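# Place the part on the cabinet rack with two arms

## Task

Move the part onto the rack inside the cabinet, then open the gripper and withdraw the arm so it no longer touches the part.

## Robot and tools

Robot: two arms, left_arm and right_arm, each a six-joint arm ending in a two-finger parallel gripper. The names are labels, not image sides. Bases in the scene frame: left_arm at (-0.046, +0.357, 0) m, right_arm at (-0.021, -0.234, 0) m, both turned only slightly about z. Joint ranges in rad, base to gripper: waist -2.618 to 3.054, shoulder 0.000 to 3.142, elbow 0.000 to 3.142, wrist pitch -1.571 to 1.571, wrist yaw -1.571 to 1.571, wrist roll -2.094 to 2.094. The elbow cannot fully straighten.

Frame: one shared scene frame. Origin on the tabletop midway between the arms; +z up, +x out across the table, left_arm sits toward +y. Gripper frame: fingers extend along its +z, and they close and open along its y axis. end_effector_position is the midpoint between the finger pads, roughly 1 cm short of the tips. Reported hand positions may be a little wrong, worse when reaching far, and motions often stop a centimetre or more from the command, usually below it.

Row format (used by every moving call): one flat list of 16 numbers covering both arms, always all 16 even if one arm is idle. First 8 for left_arm, next 8 for right_arm, each as x, y, z, qw, qx, qy, qz, opening. x, y, z is an absolute target position in metres in the scene frame; qw..qz is an absolute target orientation quaternion, w first, in the scene frame. Opening is an absolute value from -1 (closed) to +1 (fully open, 0.094 m). A target more than 0.6 m from the arm's last reported position along any of its gripper axes gets the call refused. Each control step the controller clips the command to within 70 mm and 16 degrees of the measured pose, then solves IK, favouring position over orientation. To keep an arm still, resend its exact last reported position and quaternion plus its intended opening. To hold an orientation steady, reuse the same quaternion you chose, not the drifted reported one.

execute_actions: argument actions, a list with zero or one item, plus optional pictures (boolean, camera images included by default). Empty list {"actions": []} just reports state. An action {"rows": [[16 numbers], ...], "steps": n} gives 1 to 15 rows and n up to 15 steps of 1/30 s; each row lasts one step and the final row repeats to fill the count (default 15). A wait {"steps": n} (n up to 300) sends nothing and returns once n steps have elapsed since the previous result, counting your reply time. A refused call sends nothing.

move: target is one 16-number row as above; speed is optional, 0.002 to 0.5 m/s (default 0.25), with rotation capped at twice that in rad/s. Both grippers travel straight lines that finish together, lasting 0.5 to 10 s (cut off at 10 s). Opening is applied at the start. Paths ignore obstacles and the other arm; grippers lag, wander, and may overshoot speed near full extension. Faster moves and targets set deeper past a contact push harder. Its result adds a move: line with an ending (done, off_target, moving, held, fault; one arm named means the other finished) and limits (paced = target clipped; held = some steps blocked, after which the arm may jump fast), plus each gripper's distance to its target.



Results: a state line with each gripper's position and quaternion; grip_measured, the finger opening on the command scale (the last Joint positions value is the opening in metres; readings may be off by about 1 mm); Joint torques (offset, noisy, nonzero in free air); Hand target, the pose the controller currently drives toward; HELD marks steps where your row was partly or wholly not sent; pose unreachable names an arm whose command the clearance check changed or blocked; FAULT and MOTOR HOT lines. After an action ends, an arm only continues to its last clipped pose, so check where it got to and send the remainder.

Gripping: command an opening below grip_measured to hold; about 0.03 lower holds firmly, a smaller gap holds gently. Pads push about 50 to 62 N, less on thin parts, with a brief spike at contact. The part may occasionally be tugged while held.

Safety: do not let anything leave the table or fall; avoid dropping, slipping, slamming, or hard pushes; keep the arms from colliding or pressing on each other. Motors heat while holding loads: warning at 75 °C, a 10 s stop at 90 °C, and at 100 °C the arm goes limp and falls. The simulation keeps running while you think. Finish by opening the gripper and pulling the arm back away from the placed part.

Each tool is called after "Emit:" as name(argument=value, ...), one argument or row to a line, values as JSON.

## Session

Emit:
execute_actions(
  actions=[],
)

Scene clock: 0.00 s of 4480.00 s.
left_arm: end_effector_position=(+0.3390, +0.3049, +0.3993) grip_measured=+1.000 end_effector_quat_wxyz=(+0.684, -0.016, +0.678, +0.269) | right_arm: end_effector_position=(+0.1664, -0.3113, +0.2542) grip_measured=+1.000 end_effector_quat_wxyz=(+0.401, -0.177, +0.892, -0.108)
Joint positions: left_arm=[-0.582  1.224  1.021  0.331 -0.899  0.451  0.094] | right_arm=[-1.021  0.75   1.044 -1.214 -0.602 -1.1    0.094]
Joint velocities: left_arm=[-0.007 -0.002  0.007 -0.037 -0.022 -0.022  0.   ] | right_arm=[ 0.012 -0.002 -0.007 -0.022  0.081  0.007  0.   ]
Joint torques (N m, as the arm reports them, + toward a larger angle): no reading
Motor temperatures (°C, as the motors report them): left_arm=[29 31 31 33 30 28] | right_arm=[31 31 33 32 31 32]
Hand target (left_arm): +0.335, +0.307, +0.412; +0.695, -0.027, +0.669, +0.261
Hand target (right_arm): +0.166, -0.308, +0.257; +0.406, -0.178, +0.890, -0.105

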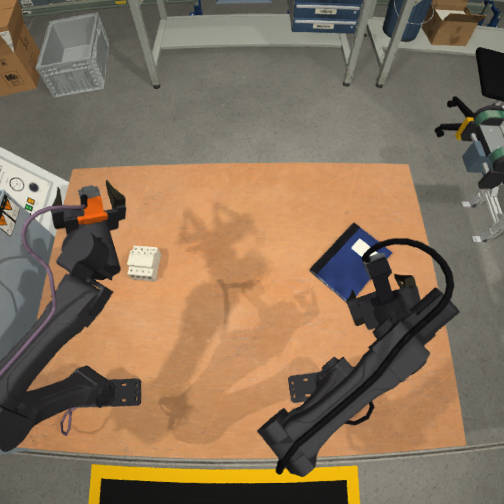

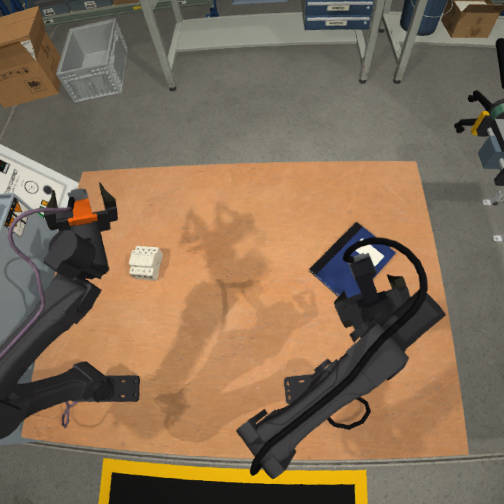

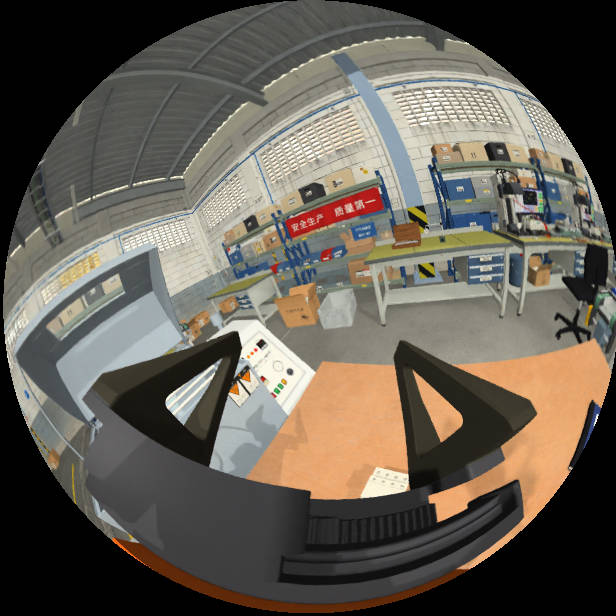

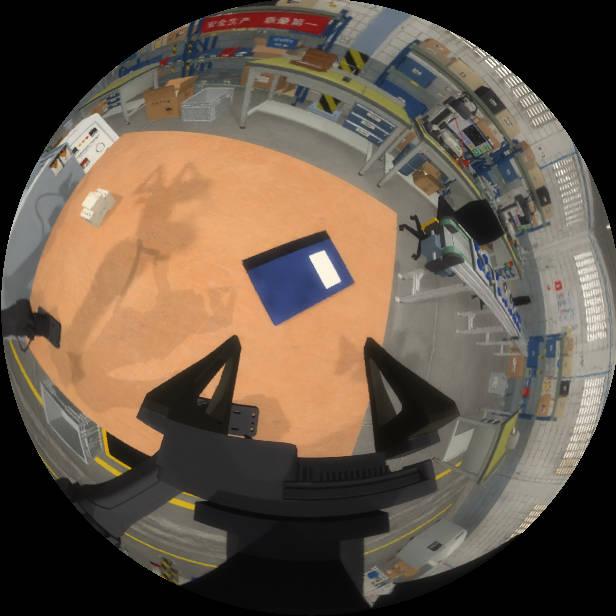

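Emit:
zoom_image(
  camera="cam_head_left",
  region=[0, 130, 200, 330],
)

Emit:
zoom_image(
  camera="cam_left_wrist",
  region=[0, 220, 320, 520],
)

Region (0, 130, 200, 330) of cam_head_left's 504x504 image, scaled by 2.520, with more detail than that image has.

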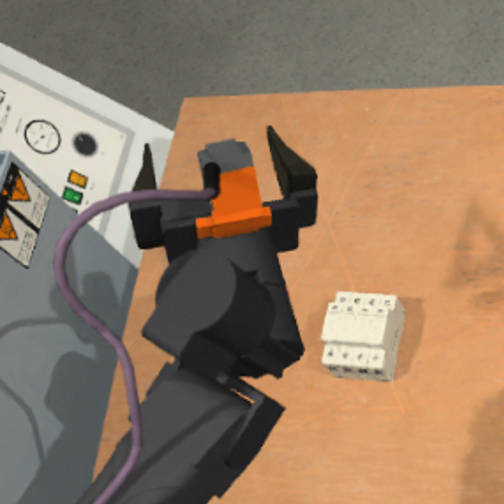

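Region (0, 220, 320, 520) of cam_left_wrist's 616x616 image, scaled by 1.575, with more detail than that image has; it fills the top 472 rows of this view, and the rest is white.

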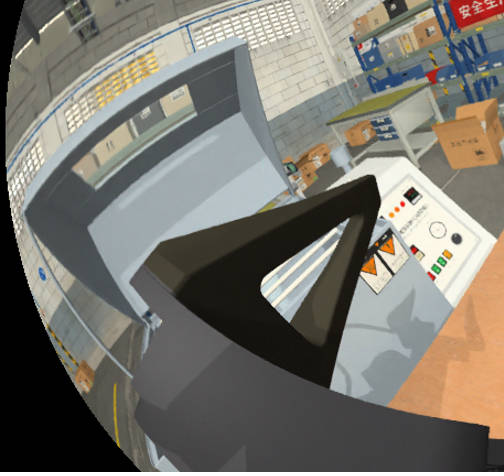

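Emit:
move(
  target=[0.25,0.45,0.42,0.2706,-0.653,0.653,0.2706,1,0.166,-0.308,0.257,0.406,-0.178,0.890,-0.105,1],
)

Scene clock: 8.93 s of 4480.00 s.
left_arm: end_effector_position=(+0.2598, +0.4445, +0.4022) grip_measured=+1.000 end_effector_quat_wxyz=(+0.453, -0.520, +0.703, +0.176) | right_arm: end_effector_position=(+0.1659, -0.3121, +0.2538) grip_measured=+1.000 end_effector_quat_wxyz=(+0.399, -0.177, +0.893, -0.110)
Joint positions: left_arm=[-0.26   1.535  2.057 -1.557 -0.909 -1.191  0.094] | right_arm=[-1.021  0.75   1.044 -1.214 -0.597 -1.1    0.094]
Joint velocities: left_arm=[ 0.017  0.002 -0.002 -0.022  0.051  0.022  0.   ] | right_arm=[-0.007 -0.027  0.002  0.007  0.037  0.007  0.   ]
Joint torques (N m, as the arm reports them, + toward a larger angle): left_arm=[ 0.72 -5.81  6.53  0.73 -0.49 -0.06] | right_arm=[-0.09  0.39  7.51  1.1  -0.53  0.01]
Motor temperatures (°C, as the motors report them): left_arm=[29 32 33 35 30 28] | right_arm=[31 31 34 33 31 32]
Hand target (left_arm): +0.248, +0.450, +0.416; +0.466, -0.532, +0.687, +0.165
Hand target (right_arm): +0.166, -0.308, +0.257; +0.406, -0.178, +0.890, -0.105
Off the commanded pose (left_arm): 0.021 m, 29 deg; orientation clipped at the last step of the last action.
Off the commanded pose (right_arm): 0.005 m, 1 deg.
joint sent to its limit (left arm) — the command would take joint 4 (wrist pitch) past its lower limit, so that joint was sent only as far as its limit.
After step 90, 2.10 s passed at rest.
move: off_target (left_arm); limits=paced

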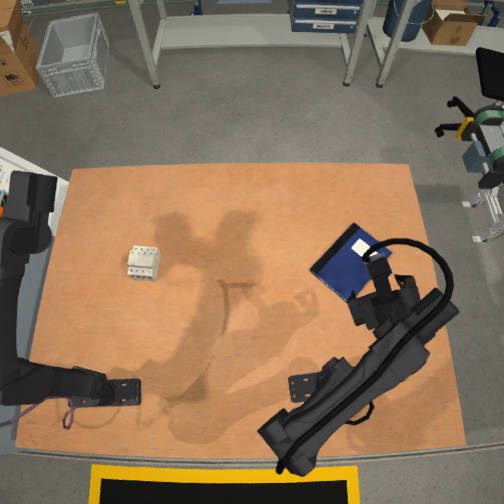

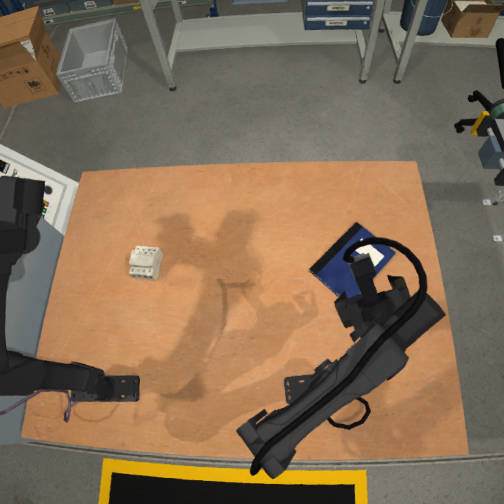

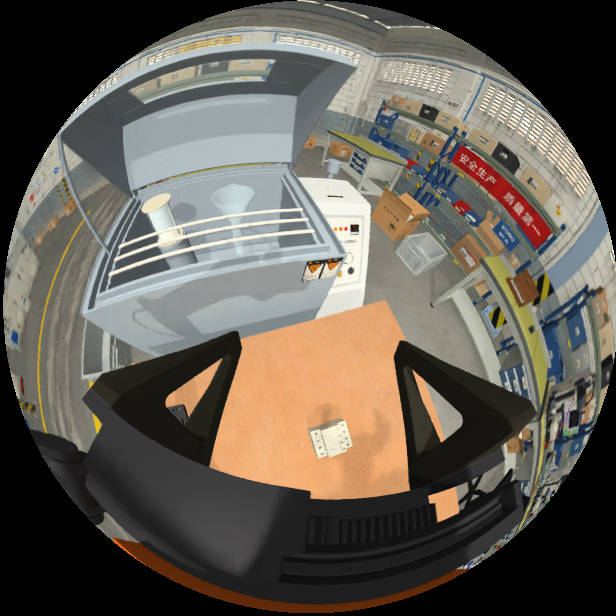

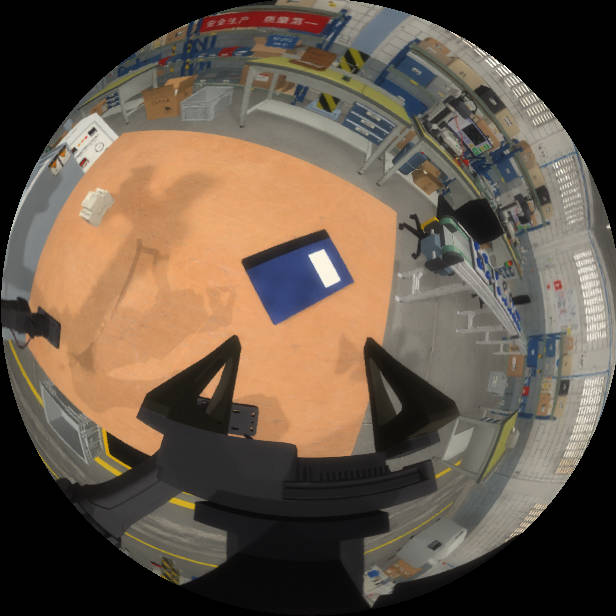

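Emit:
move(
  target=[0.15,0.5,0.42,0.5,-0.5,0.5,0.5,1,0.166,-0.308,0.257,0.406,-0.178,0.890,-0.105,1],
)

Scene clock: 13.27 s of 4480.00 s.
left_arm: end_effector_position=(+0.1580, +0.4965, +0.4128) grip_measured=+1.000 end_effector_quat_wxyz=(+0.543, -0.452, +0.562, +0.430) | right_arm: end_effector_position=(+0.1659, -0.3121, +0.2538) grip_measured=+1.000 end_effector_quat_wxyz=(+0.399, -0.177, +0.893, -0.110)
Joint positions: left_arm=[-0.289  1.216  1.478 -1.562 -1.529 -1.308  0.094] | right_arm=[-1.021  0.75   1.044 -1.214 -0.597 -1.1    0.094]
Joint velocities: left_arm=[ 0.007  0.007 -0.012  0.051 -0.051 -0.022  0.   ] | right_arm=[-0.002 -0.022 -0.007 -0.066 -0.022  0.007  0.   ]
Joint torques (N m, as the arm reports them, + toward a larger angle): left_arm=[ 0.75 -3.24  4.79  0.37 -0.84  0.12] | right_arm=[-0.09  0.4   7.51  1.11 -0.53  0.01]
Motor temperatures (°C, as the motors report them): left_arm=[29 32 33 35 31 28] | right_arm=[31 31 34 33 31 32]
Hand target (left_arm): +0.149, +0.500, +0.420; +0.547, -0.449, +0.550, +0.444
Hand target (right_arm): +0.166, -0.308, +0.257; +0.406, -0.178, +0.890, -0.105
Off the commanded pose (left_arm): 0.011 m, 13 deg.
Off the commanded pose (right_arm): 0.005 m, 1 deg.
joint sent to its limit (left arm) — the command would take joint 4 (wrist pitch) past its lower limit and joint 5 (wrist yaw) past its lower limit, so those joints were sent only as far as their limits.
move: off_target (left_arm)

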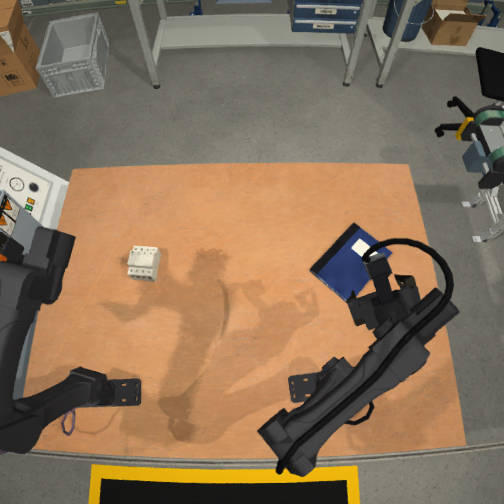

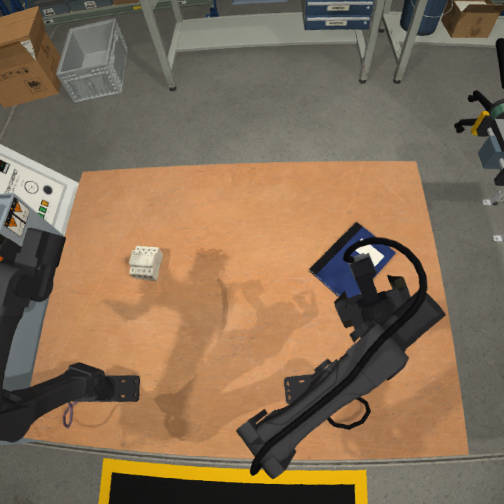

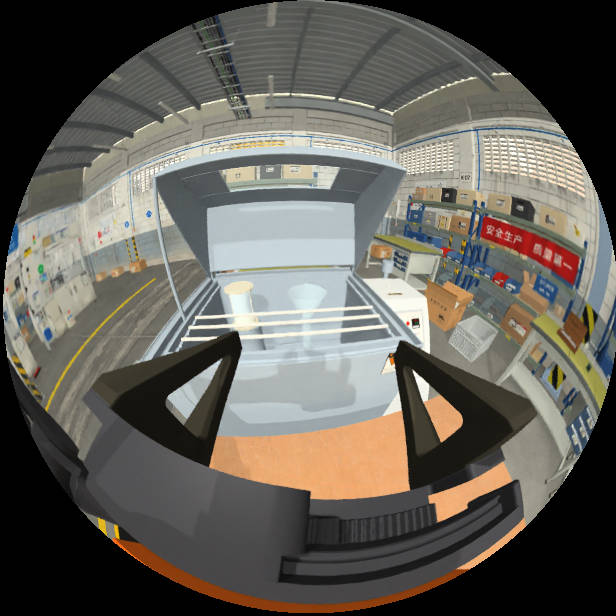

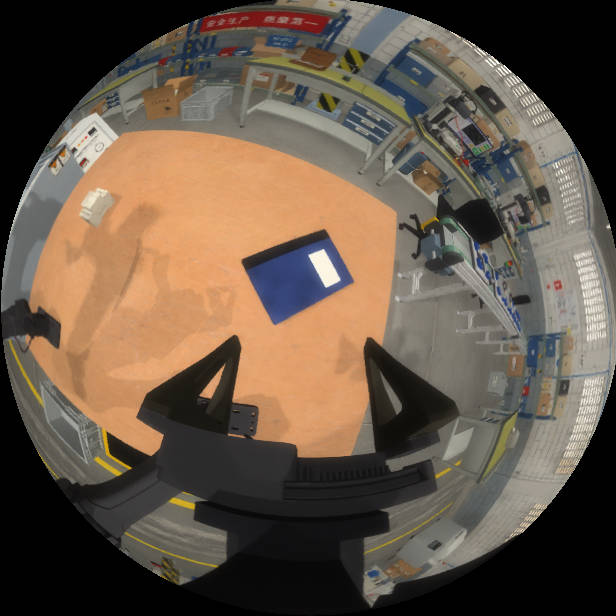

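Emit:
zoom_image(
  camera="cam_left_wrist",
  region=[130, 240, 450, 440],
)

Region (130, 240, 450, 440) of cam_left_wrist's 616x616 image, scaled by 1.575, with more detail than that image has; it fills the top 315 rows of this view, and the rest is white.

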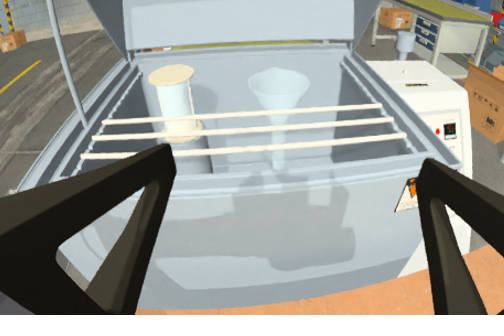

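Emit:
move(
  target=[0.36,0.33,0.22,0,0,1,0,1,0.166,-0.308,0.257,0.406,-0.178,0.890,-0.105,1],
)

Scene clock: 24.50 s of 4480.00 s.
left_arm: end_effector_position=(+0.3600, +0.3294, +0.2064) grip_measured=+1.000 end_effector_quat_wxyz=(+0.078, +0.001, +0.997, -0.000) | right_arm: end_effector_position=(+0.1659, -0.3121, +0.2538) grip_measured=+1.000 end_effector_quat_wxyz=(+0.399, -0.177, +0.893, -0.110)
Joint positions: left_arm=[-0.152  2.021  2.17  -1.562 -0.011 -0.072  0.094] | right_arm=[-1.021  0.75   1.044 -1.214 -0.597 -1.1    0.094]
Joint velocities: left_arm=[-0.012 -0.002  0.002 -0.007 -0.007  0.007  0.   ] | right_arm=[-0.002 -0.002 -0.007 -0.007  0.007  0.022  0.   ]
Joint torques (N m, as the arm reports them, + toward a larger angle): left_arm=[ 0.79 -9.19  7.48  0.32  0.03  0.1 ] | right_arm=[-0.05  0.36  7.53  1.1  -0.53  0.01]
Motor temperatures (°C, as the motors report them): left_arm=[29 33 33 34 31 28] | right_arm=[31 31 34 34 32 32]
Hand target (left_arm): +0.362, +0.332, +0.218; +0.095, +0.002, +0.995, -0.006
Hand target (right_arm): +0.166, -0.308, +0.257; +0.406, -0.178, +0.890, -0.105
Off the commanded pose (left_arm): 0.014 m, 9 deg.
Off the commanded pose (right_arm): 0.005 m, 1 deg.
joint sent to its limit (left arm) — the command would take joint 4 (wrist pitch) past its lower limit, so that joint was sent only as far as its limit.
After step 90, 3.83 s passed at rest.
move: off_target (left_arm)

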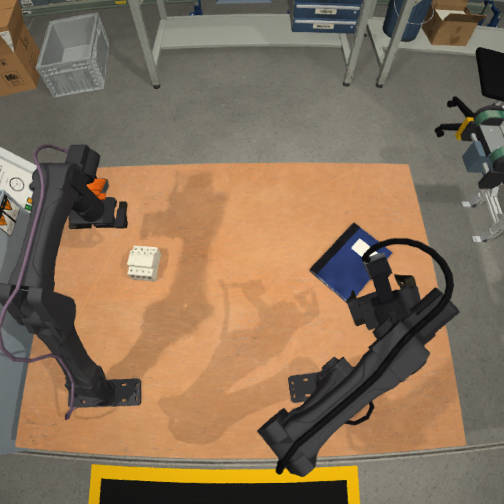

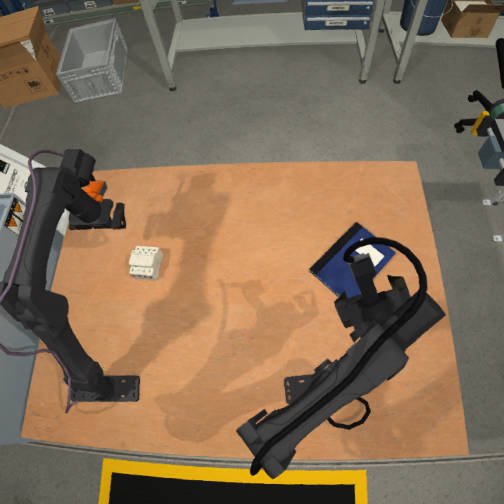

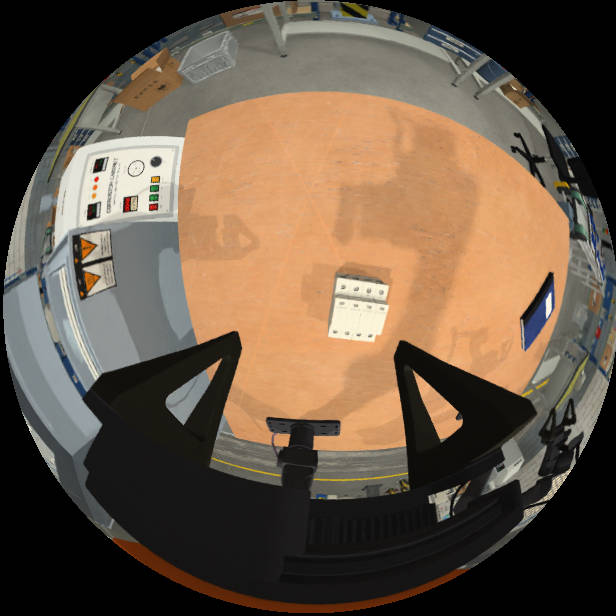

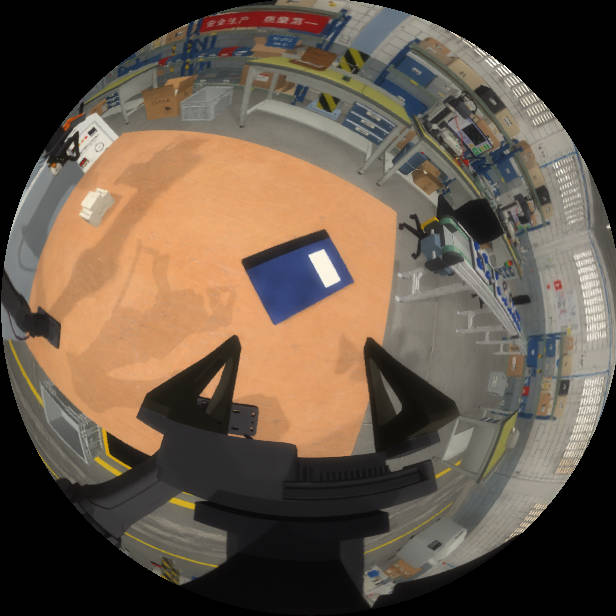

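Emit:
move(
  target=[0.33,0.28,0.16,0,0,1,0,1,0.166,-0.308,0.257,0.406,-0.178,0.890,-0.105,1],
)

Scene clock: 30.73 s of 4480.00 s.
left_arm: end_effector_position=(+0.3277, +0.2802, +0.1556) grip_measured=+1.000 end_effector_quat_wxyz=(-0.013, +0.006, +1.000, +0.003) | right_arm: end_effector_position=(+0.1659, -0.3121, +0.2538) grip_measured=+1.000 end_effector_quat_wxyz=(+0.399, -0.177, +0.893, -0.110)
Joint positions: left_arm=[-0.283  2.05   2.013 -1.562 -0.001 -0.194  0.094] | right_arm=[-1.021  0.75   1.044 -1.214 -0.596 -1.1    0.094]
Joint velocities: left_arm=[ 0.007  0.002  0.007 -0.139  0.007 -0.022  0.   ] | right_arm=[-0.002 -0.017  0.002  0.037  0.007  0.022  0.   ]
Joint torques (N m, as the arm reports them, + toward a larger angle): left_arm=[ 0.03 -9.6   5.28  0.22  0.   -0.06] | right_arm=[-0.11  0.38  7.5   1.1  -0.52  0.  ]
Motor temperatures (°C, as the motors report them): left_arm=[29 35 34 34 31 28] | right_arm=[31 31 35 34 32 32]
Hand target (left_arm): +0.331, +0.279, +0.160; -0.001, -0.001, +1.000, -0.001
Hand target (right_arm): +0.166, -0.308, +0.257; +0.406, -0.178, +0.890, -0.105
Off the commanded pose (left_arm): 0.005 m, 2 deg.
Off the commanded pose (right_arm): 0.005 m, 1 deg.
After step 90, 2.37 s passed at rest.
move: done

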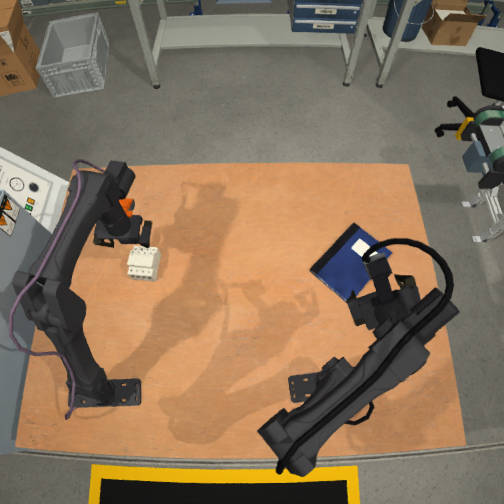

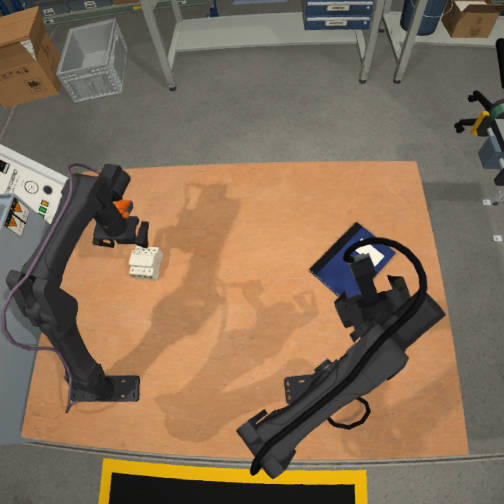

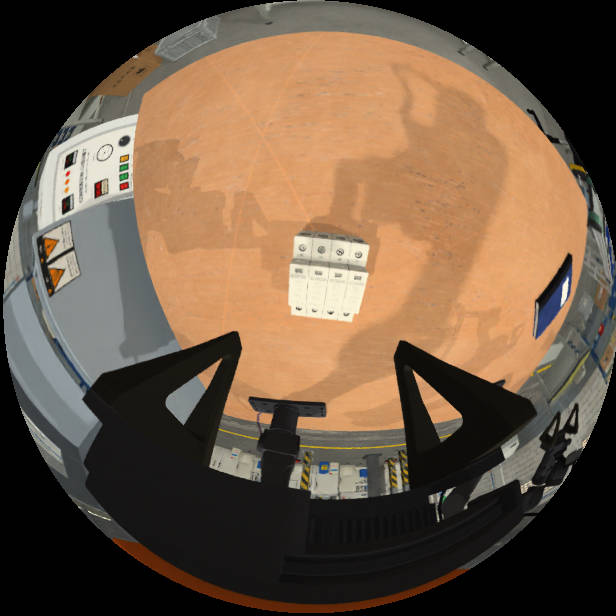

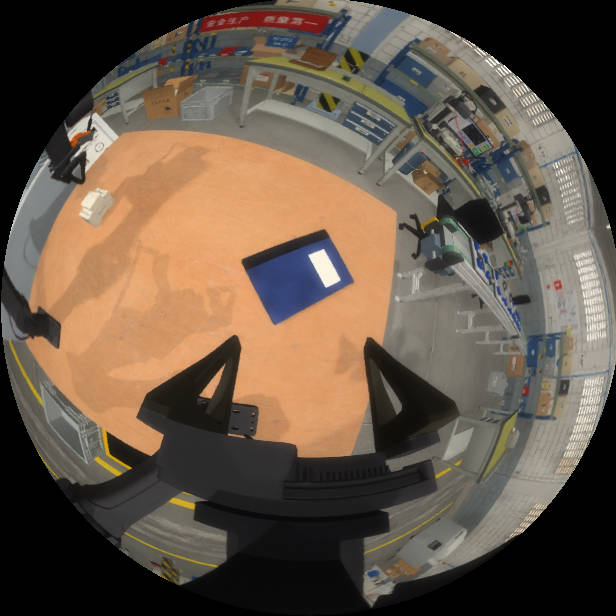

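Emit:
move(
  target=[0.345,0.272,0.105,0,0,1,0,1,0.166,-0.308,0.257,0.406,-0.178,0.890,-0.105,1],
)

Scene clock: 34.63 s of 4480.00 s.
left_arm: end_effector_position=(+0.3414, +0.2773, +0.0999) grip_measured=+1.000 end_effector_quat_wxyz=(-0.016, +0.000, +1.000, +0.004) | right_arm: end_effector_position=(+0.1659, -0.3121, +0.2538) grip_measured=+1.000 end_effector_quat_wxyz=(+0.399, -0.177, +0.893, -0.110)
Joint positions: left_arm=[-0.283  2.093  1.857 -1.367 -0.001 -0.206  0.094] | right_arm=[-1.021  0.75   1.044 -1.214 -0.597 -1.1    0.094]
Joint velocities: left_arm=[ 0.017 -0.007  0.002  0.022 -0.066 -0.007  0.   ] | right_arm=[-0.012  0.002  0.007  0.022  0.022 -0.022  0.   ]
Joint torques (N m, as the arm reports them, + toward a larger angle): left_arm=[ -0.77 -10.29   5.37   0.25  -0.02  -0.07] | right_arm=[-0.04  0.36  7.57  1.11 -0.52  0.01]
Motor temperatures (°C, as the motors report them): left_arm=[29 36 34 34 31 28] | right_arm=[31 31 35 34 32 32]
Hand target (left_arm): +0.345, +0.272, +0.105; -0.000, +0.000, +1.000, -0.000
Hand target (right_arm): +0.166, -0.308, +0.257; +0.406, -0.178, +0.890, -0.105
Off the commanded pose (left_arm): 0.008 m, 2 deg.
Off the commanded pose (right_arm): 0.005 m, 1 deg.
move: done

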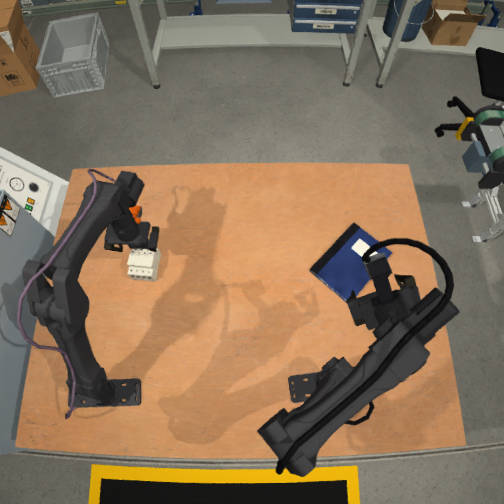

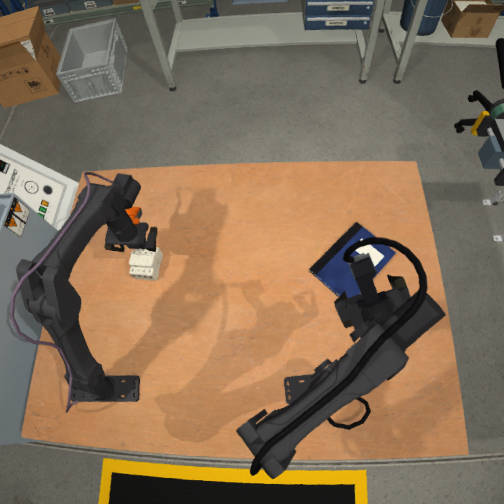

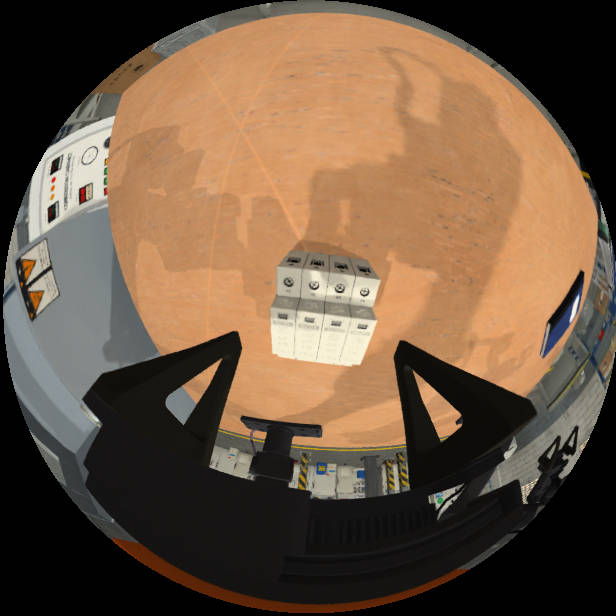

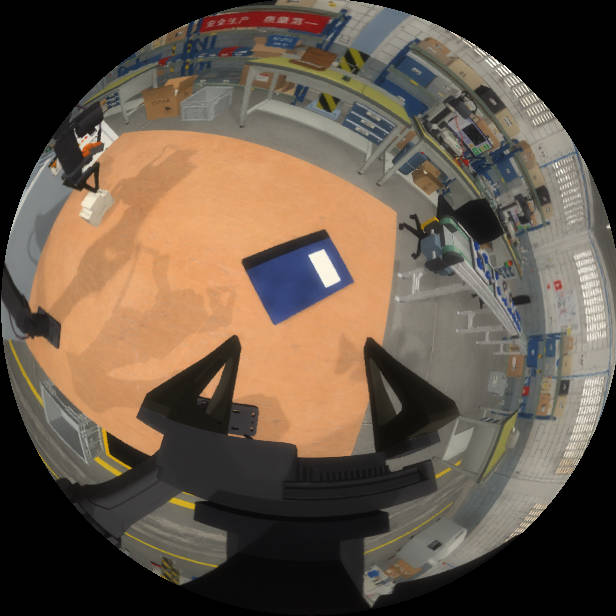

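Emit:
move(
  target=[0.334,0.268,0.075,0,0.044,0.999,0,1,0.166,-0.308,0.257,0.406,-0.178,0.890,-0.105,1],
  speed=0.08,
)

Scene clock: 42.63 s of 4480.00 s.
left_arm: end_effector_position=(+0.3301, +0.2722, +0.0643) grip_measured=+1.000 end_effector_quat_wxyz=(-0.023, +0.035, +0.999, +0.005) | right_arm: end_effector_position=(+0.1659, -0.3121, +0.2538) grip_measured=+1.000 end_effector_quat_wxyz=(+0.399, -0.177, +0.893, -0.110)
Joint positions: left_arm=[-0.302  2.078  1.691 -1.232 -0.001 -0.156  0.094] | right_arm=[-1.021  0.75   1.044 -1.214 -0.597 -1.1    0.094]
Joint velocities: left_arm=[ 0.007 -0.002 -0.012  0.022 -0.066  0.007  0.   ] | right_arm=[-0.002 -0.002  0.032 -0.007  0.022 -0.022  0.   ]
Joint torques (N m, as the arm reports them, + toward a larger angle): left_arm=[ -0.68 -11.36   4.98   0.22  -0.02   0.11] | right_arm=[-0.13  0.38  7.55  1.11 -0.53  0.01]
Motor temperatures (°C, as the motors report them): left_arm=[29 38 33 34 31 28] | right_arm=[31 31 35 34 32 32]
Hand target (left_arm): +0.334, +0.268, +0.075; -0.000, +0.044, +0.999, +0.000
Hand target (right_arm): +0.166, -0.308, +0.257; +0.406, -0.178, +0.890, -0.105
Off the commanded pose (left_arm): 0.012 m, 3 deg.
Off the commanded pose (right_arm): 0.005 m, 1 deg.
After step 90, 3.87 s passed at rest.
move: off_target (left_arm)

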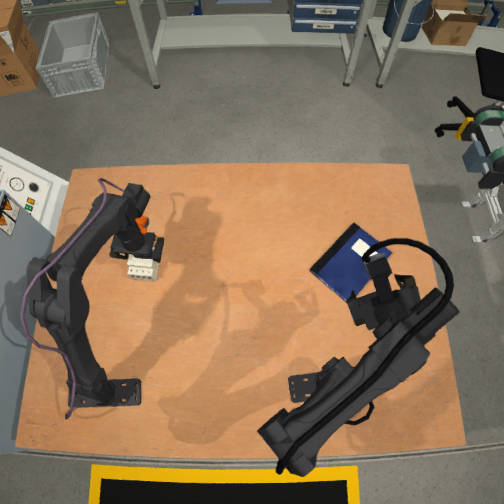

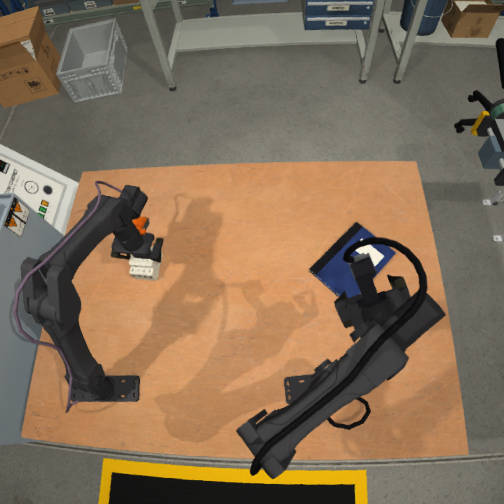

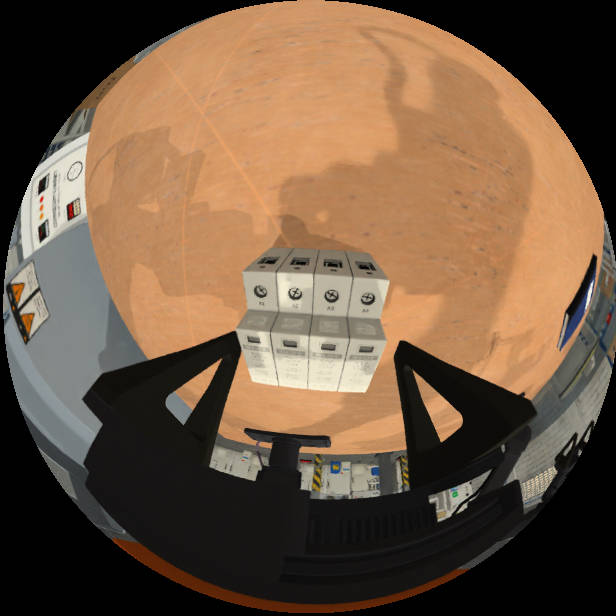

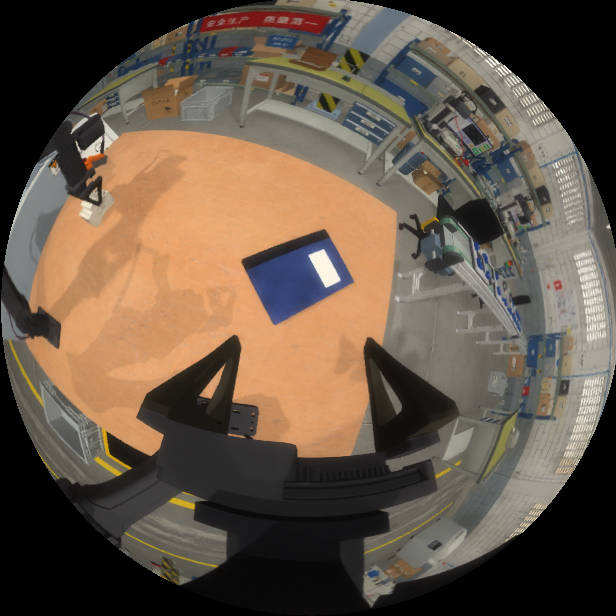

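Emit:
move(
  target=[0.322,0.273,0.078,0,0.06,0.998,0,1,0.166,-0.308,0.257,0.406,-0.178,0.890,-0.105,1],
  speed=0.05,
)

Emit:
zoom_image(
  camera="cam_left_wrist",
  region=[180, 230, 460, 450],
)

Scene clock: 45.50 s of 4480.00 s.
left_arm: end_effector_position=(+0.3182, +0.2749, +0.0692) grip_measured=+1.000 end_effector_quat_wxyz=(-0.021, +0.053, +0.998, +0.004) | right_arm: end_effector_position=(+0.1659, -0.3121, +0.2538) grip_measured=+1.000 end_effector_quat_wxyz=(+0.399, -0.177, +0.893, -0.110)
Joint positions: left_arm=[-0.302  2.022  1.627 -1.219 -0.001 -0.12   0.094] | right_arm=[-1.021  0.75   1.044 -1.214 -0.596 -1.1    0.094]
Joint velocities: left_arm=[-0.012  0.002 -0.042 -0.081  0.007  0.051  0.   ] | right_arm=[-0.012 -0.002 -0.017  0.022 -0.11  -0.066  0.   ]
Joint torques (N m, as the arm reports them, + toward a larger angle): left_arm=[ -0.21 -10.79   4.96   0.25  -0.02   0.09] | right_arm=[-0.05  0.35  7.52  1.11 -0.53  0.01]
Motor temperatures (°C, as the motors report them): left_arm=[29 39 33 34 30 28] | right_arm=[31 31 35 35 32 32]
Hand target (left_arm): +0.322, +0.273, +0.078; -0.000, +0.060, +0.998, +0.000
Hand target (right_arm): +0.166, -0.308, +0.257; +0.406, -0.178, +0.890, -0.105
Off the commanded pose (left_arm): 0.010 m, 3 deg.
Off the commanded pose (right_arm): 0.005 m, 1 deg.
move: off_target (left_arm)

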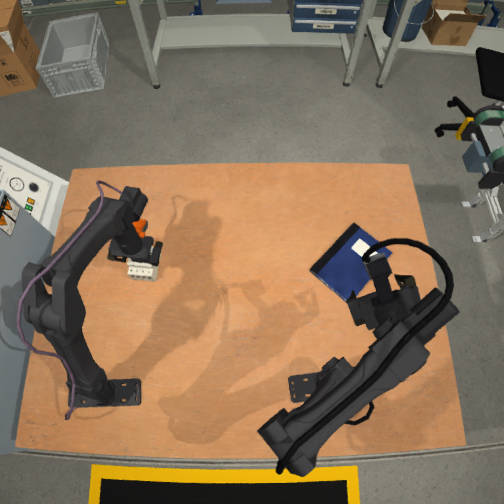

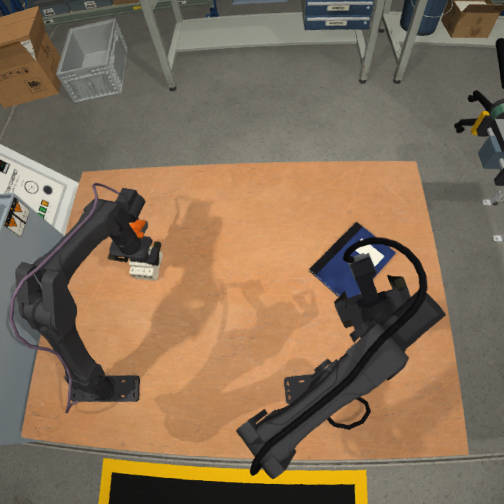

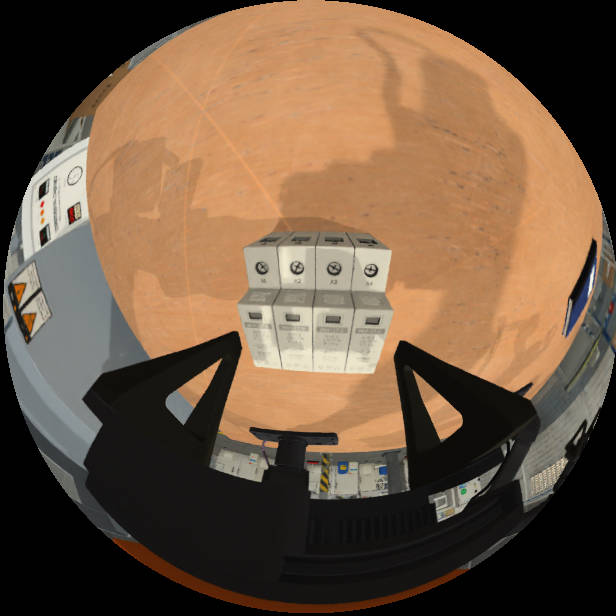

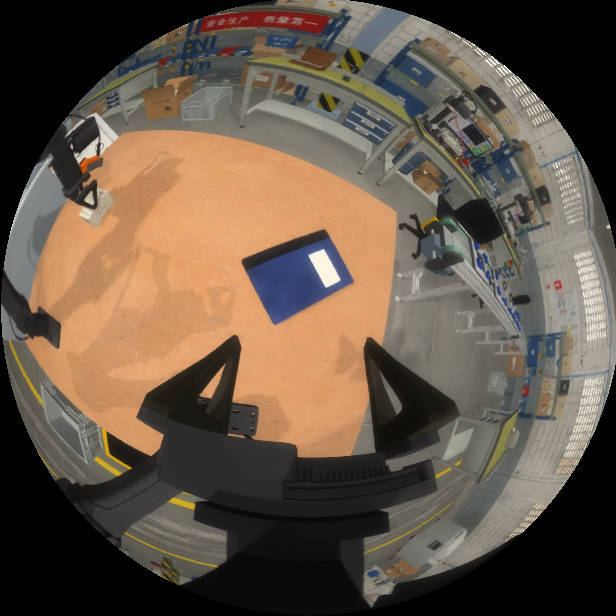

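Region (180, 230, 460, 450) of cam_left_wrist's 616x616 image, scaled by 1.800, with more detail than that image has; it fills the top 396 rows of this view, and the rest is white.

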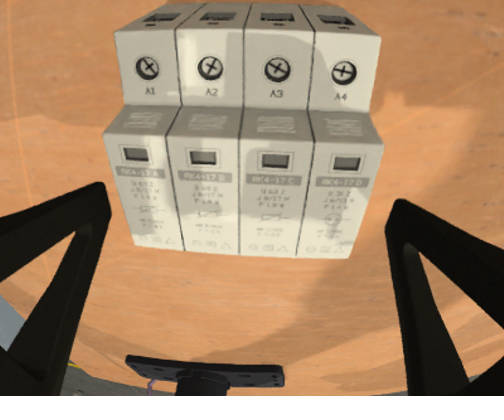

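Emit:
move(
  target=[0.322,0.273,0.045,0,0.06,0.998,0,1,0.166,-0.308,0.257,0.406,-0.178,0.890,-0.105,1],
  speed=0.04,
)

Scene clock: 48.13 s of 4480.00 s.
left_arm: end_effector_position=(+0.3188, +0.2748, +0.0443) grip_measured=+1.000 end_effector_quat_wxyz=(-0.010, +0.054, +0.998, +0.002) | right_arm: end_effector_position=(+0.1659, -0.3121, +0.2538) grip_measured=+1.000 end_effector_quat_wxyz=(+0.399, -0.177, +0.893, -0.110)
Joint positions: left_arm=[-0.302  2.022  1.527 -1.096 -0.001 -0.117  0.094] | right_arm=[-1.021  0.75   1.044 -1.214 -0.597 -1.1    0.094]
Joint velocities: left_arm=[ 0.022 -0.002 -0.007 -0.007  0.051  0.066  0.   ] | right_arm=[-0.022 -0.002 -0.022  0.007 -0.037  0.066  0.   ]
Joint torques (N m, as the arm reports them, + toward a larger angle): left_arm=[-0.17 -8.95  4.94  0.27 -0.03  0.1 ] | right_arm=[-0.04  0.37  7.54  1.11 -0.53  0.01]
Motor temperatures (°C, as the motors report them): left_arm=[29 39 33 34 30 28] | right_arm=[31 31 35 35 32 32]
Hand target (left_arm): +0.322, +0.273, +0.045; -0.000, +0.060, +0.998, +0.000
Hand target (right_arm): +0.166, -0.308, +0.257; +0.406, -0.178, +0.890, -0.105
Off the commanded pose (left_arm): 0.004 m, 1 deg.
Off the commanded pose (right_arm): 0.005 m, 1 deg.
move: done

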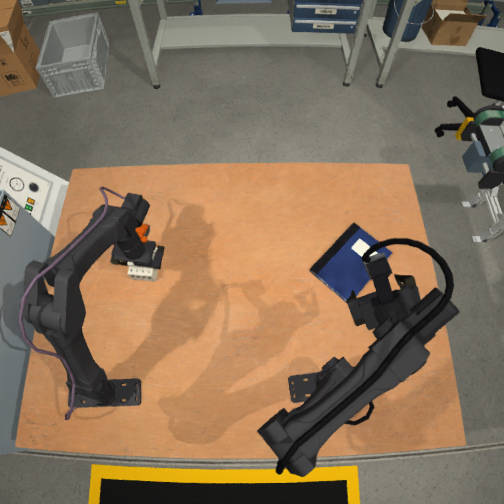

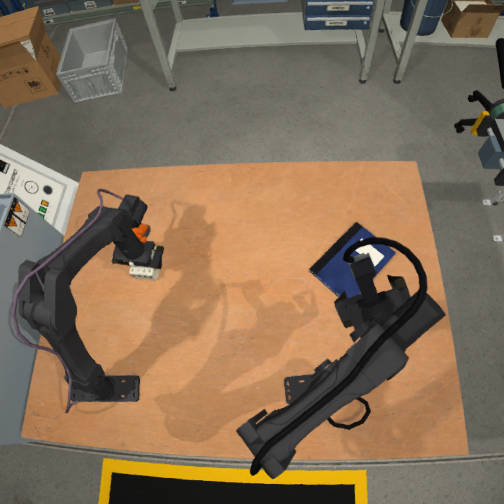

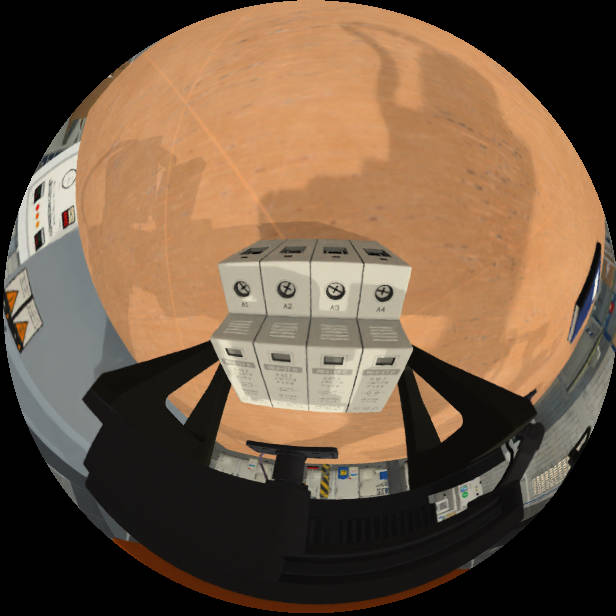

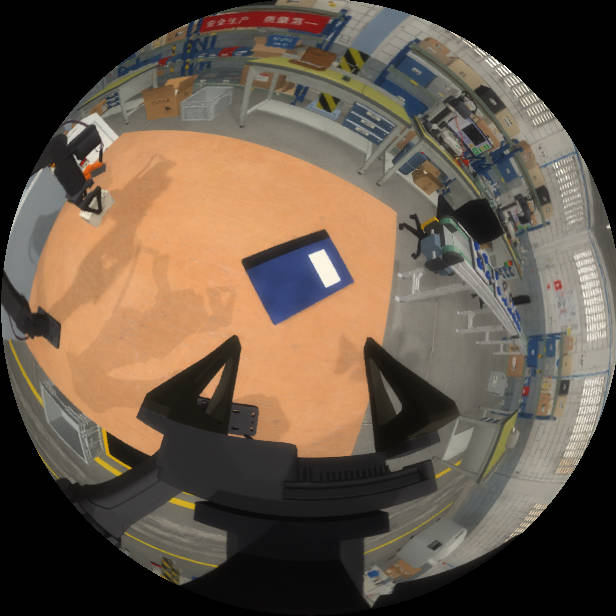

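Emit:
execute_actions(
  actions=[
    {"rows":[[0.322,0.273,0.045,0,0.06,0.998,0,0.45,0.166,-0.308,0.257,0.406,-0.178,0.890,-0.105,1]],"steps":15},
  ],
  pictures=false,
)

Scene clock: 49.70 s of 4480.00 s.
left_arm: end_effector_position=(+0.3194, +0.2750, +0.0443) grip_measured=+0.534 end_effector_quat_wxyz=(-0.009, +0.055, +0.998, +0.003) | right_arm: end_effector_position=(+0.1660, -0.3120, +0.2538) grip_measured=+1.000 end_effector_quat_wxyz=(+0.399, -0.177, +0.893, -0.110)
Joint positions: left_arm=[-0.302  2.022  1.527 -1.094 -0.003 -0.116  0.072] | right_arm=[-1.021  0.75   1.044 -1.214 -0.597 -1.1    0.094]
Joint velocities: left_arm=[ 0.002  0.012 -0.012 -0.051  0.037  0.037 -0.001] | right_arm=[-0.002 -0.017 -0.027  0.007  0.051  0.007  0.   ]
Joint torques (N m, as the arm reports them, + toward a larger angle): left_arm=[-0.15 -9.03  4.86  0.27 -0.01  0.1 ] | right_arm=[-0.06  0.39  7.6   1.1  -0.54  0.01]
Motor temperatures (°C, as the motors report them): left_arm=[29 39 33 34 30 28] | right_arm=[31 31 35 35 32 32]
Hand target (left_arm): +0.322, +0.273, +0.045; -0.000, +0.060, +0.998, +0.000
Hand target (right_arm): +0.166, -0.308, +0.257; +0.406, -0.178, +0.890, -0.105
Off the commanded pose (left_arm): 0.003 m, 1 deg.
Off the commanded pose (right_arm): 0.005 m, 1 deg.
Steps of this call (steps 1 to 32: nothing new was sent; steps 33 to 47: all 15 steps of this action). Readings (end_effector_position):
33: left_arm (+0.3191, +0.2747, +0.0443) | right_arm (+0.1660, -0.3120, +0.2538)
34: left_arm (+0.3193, +0.2753, +0.0443) | right_arm (+0.1660, -0.3120, +0.2538)
36: left_arm (+0.3194, +0.2752, +0.0443) | right_arm (+0.1660, -0.3120, +0.2538)
40: left_arm (+0.3194, +0.2750, +0.0443) | right_arm (+0.1660, -0.3120, +0.2538)
47: the state above


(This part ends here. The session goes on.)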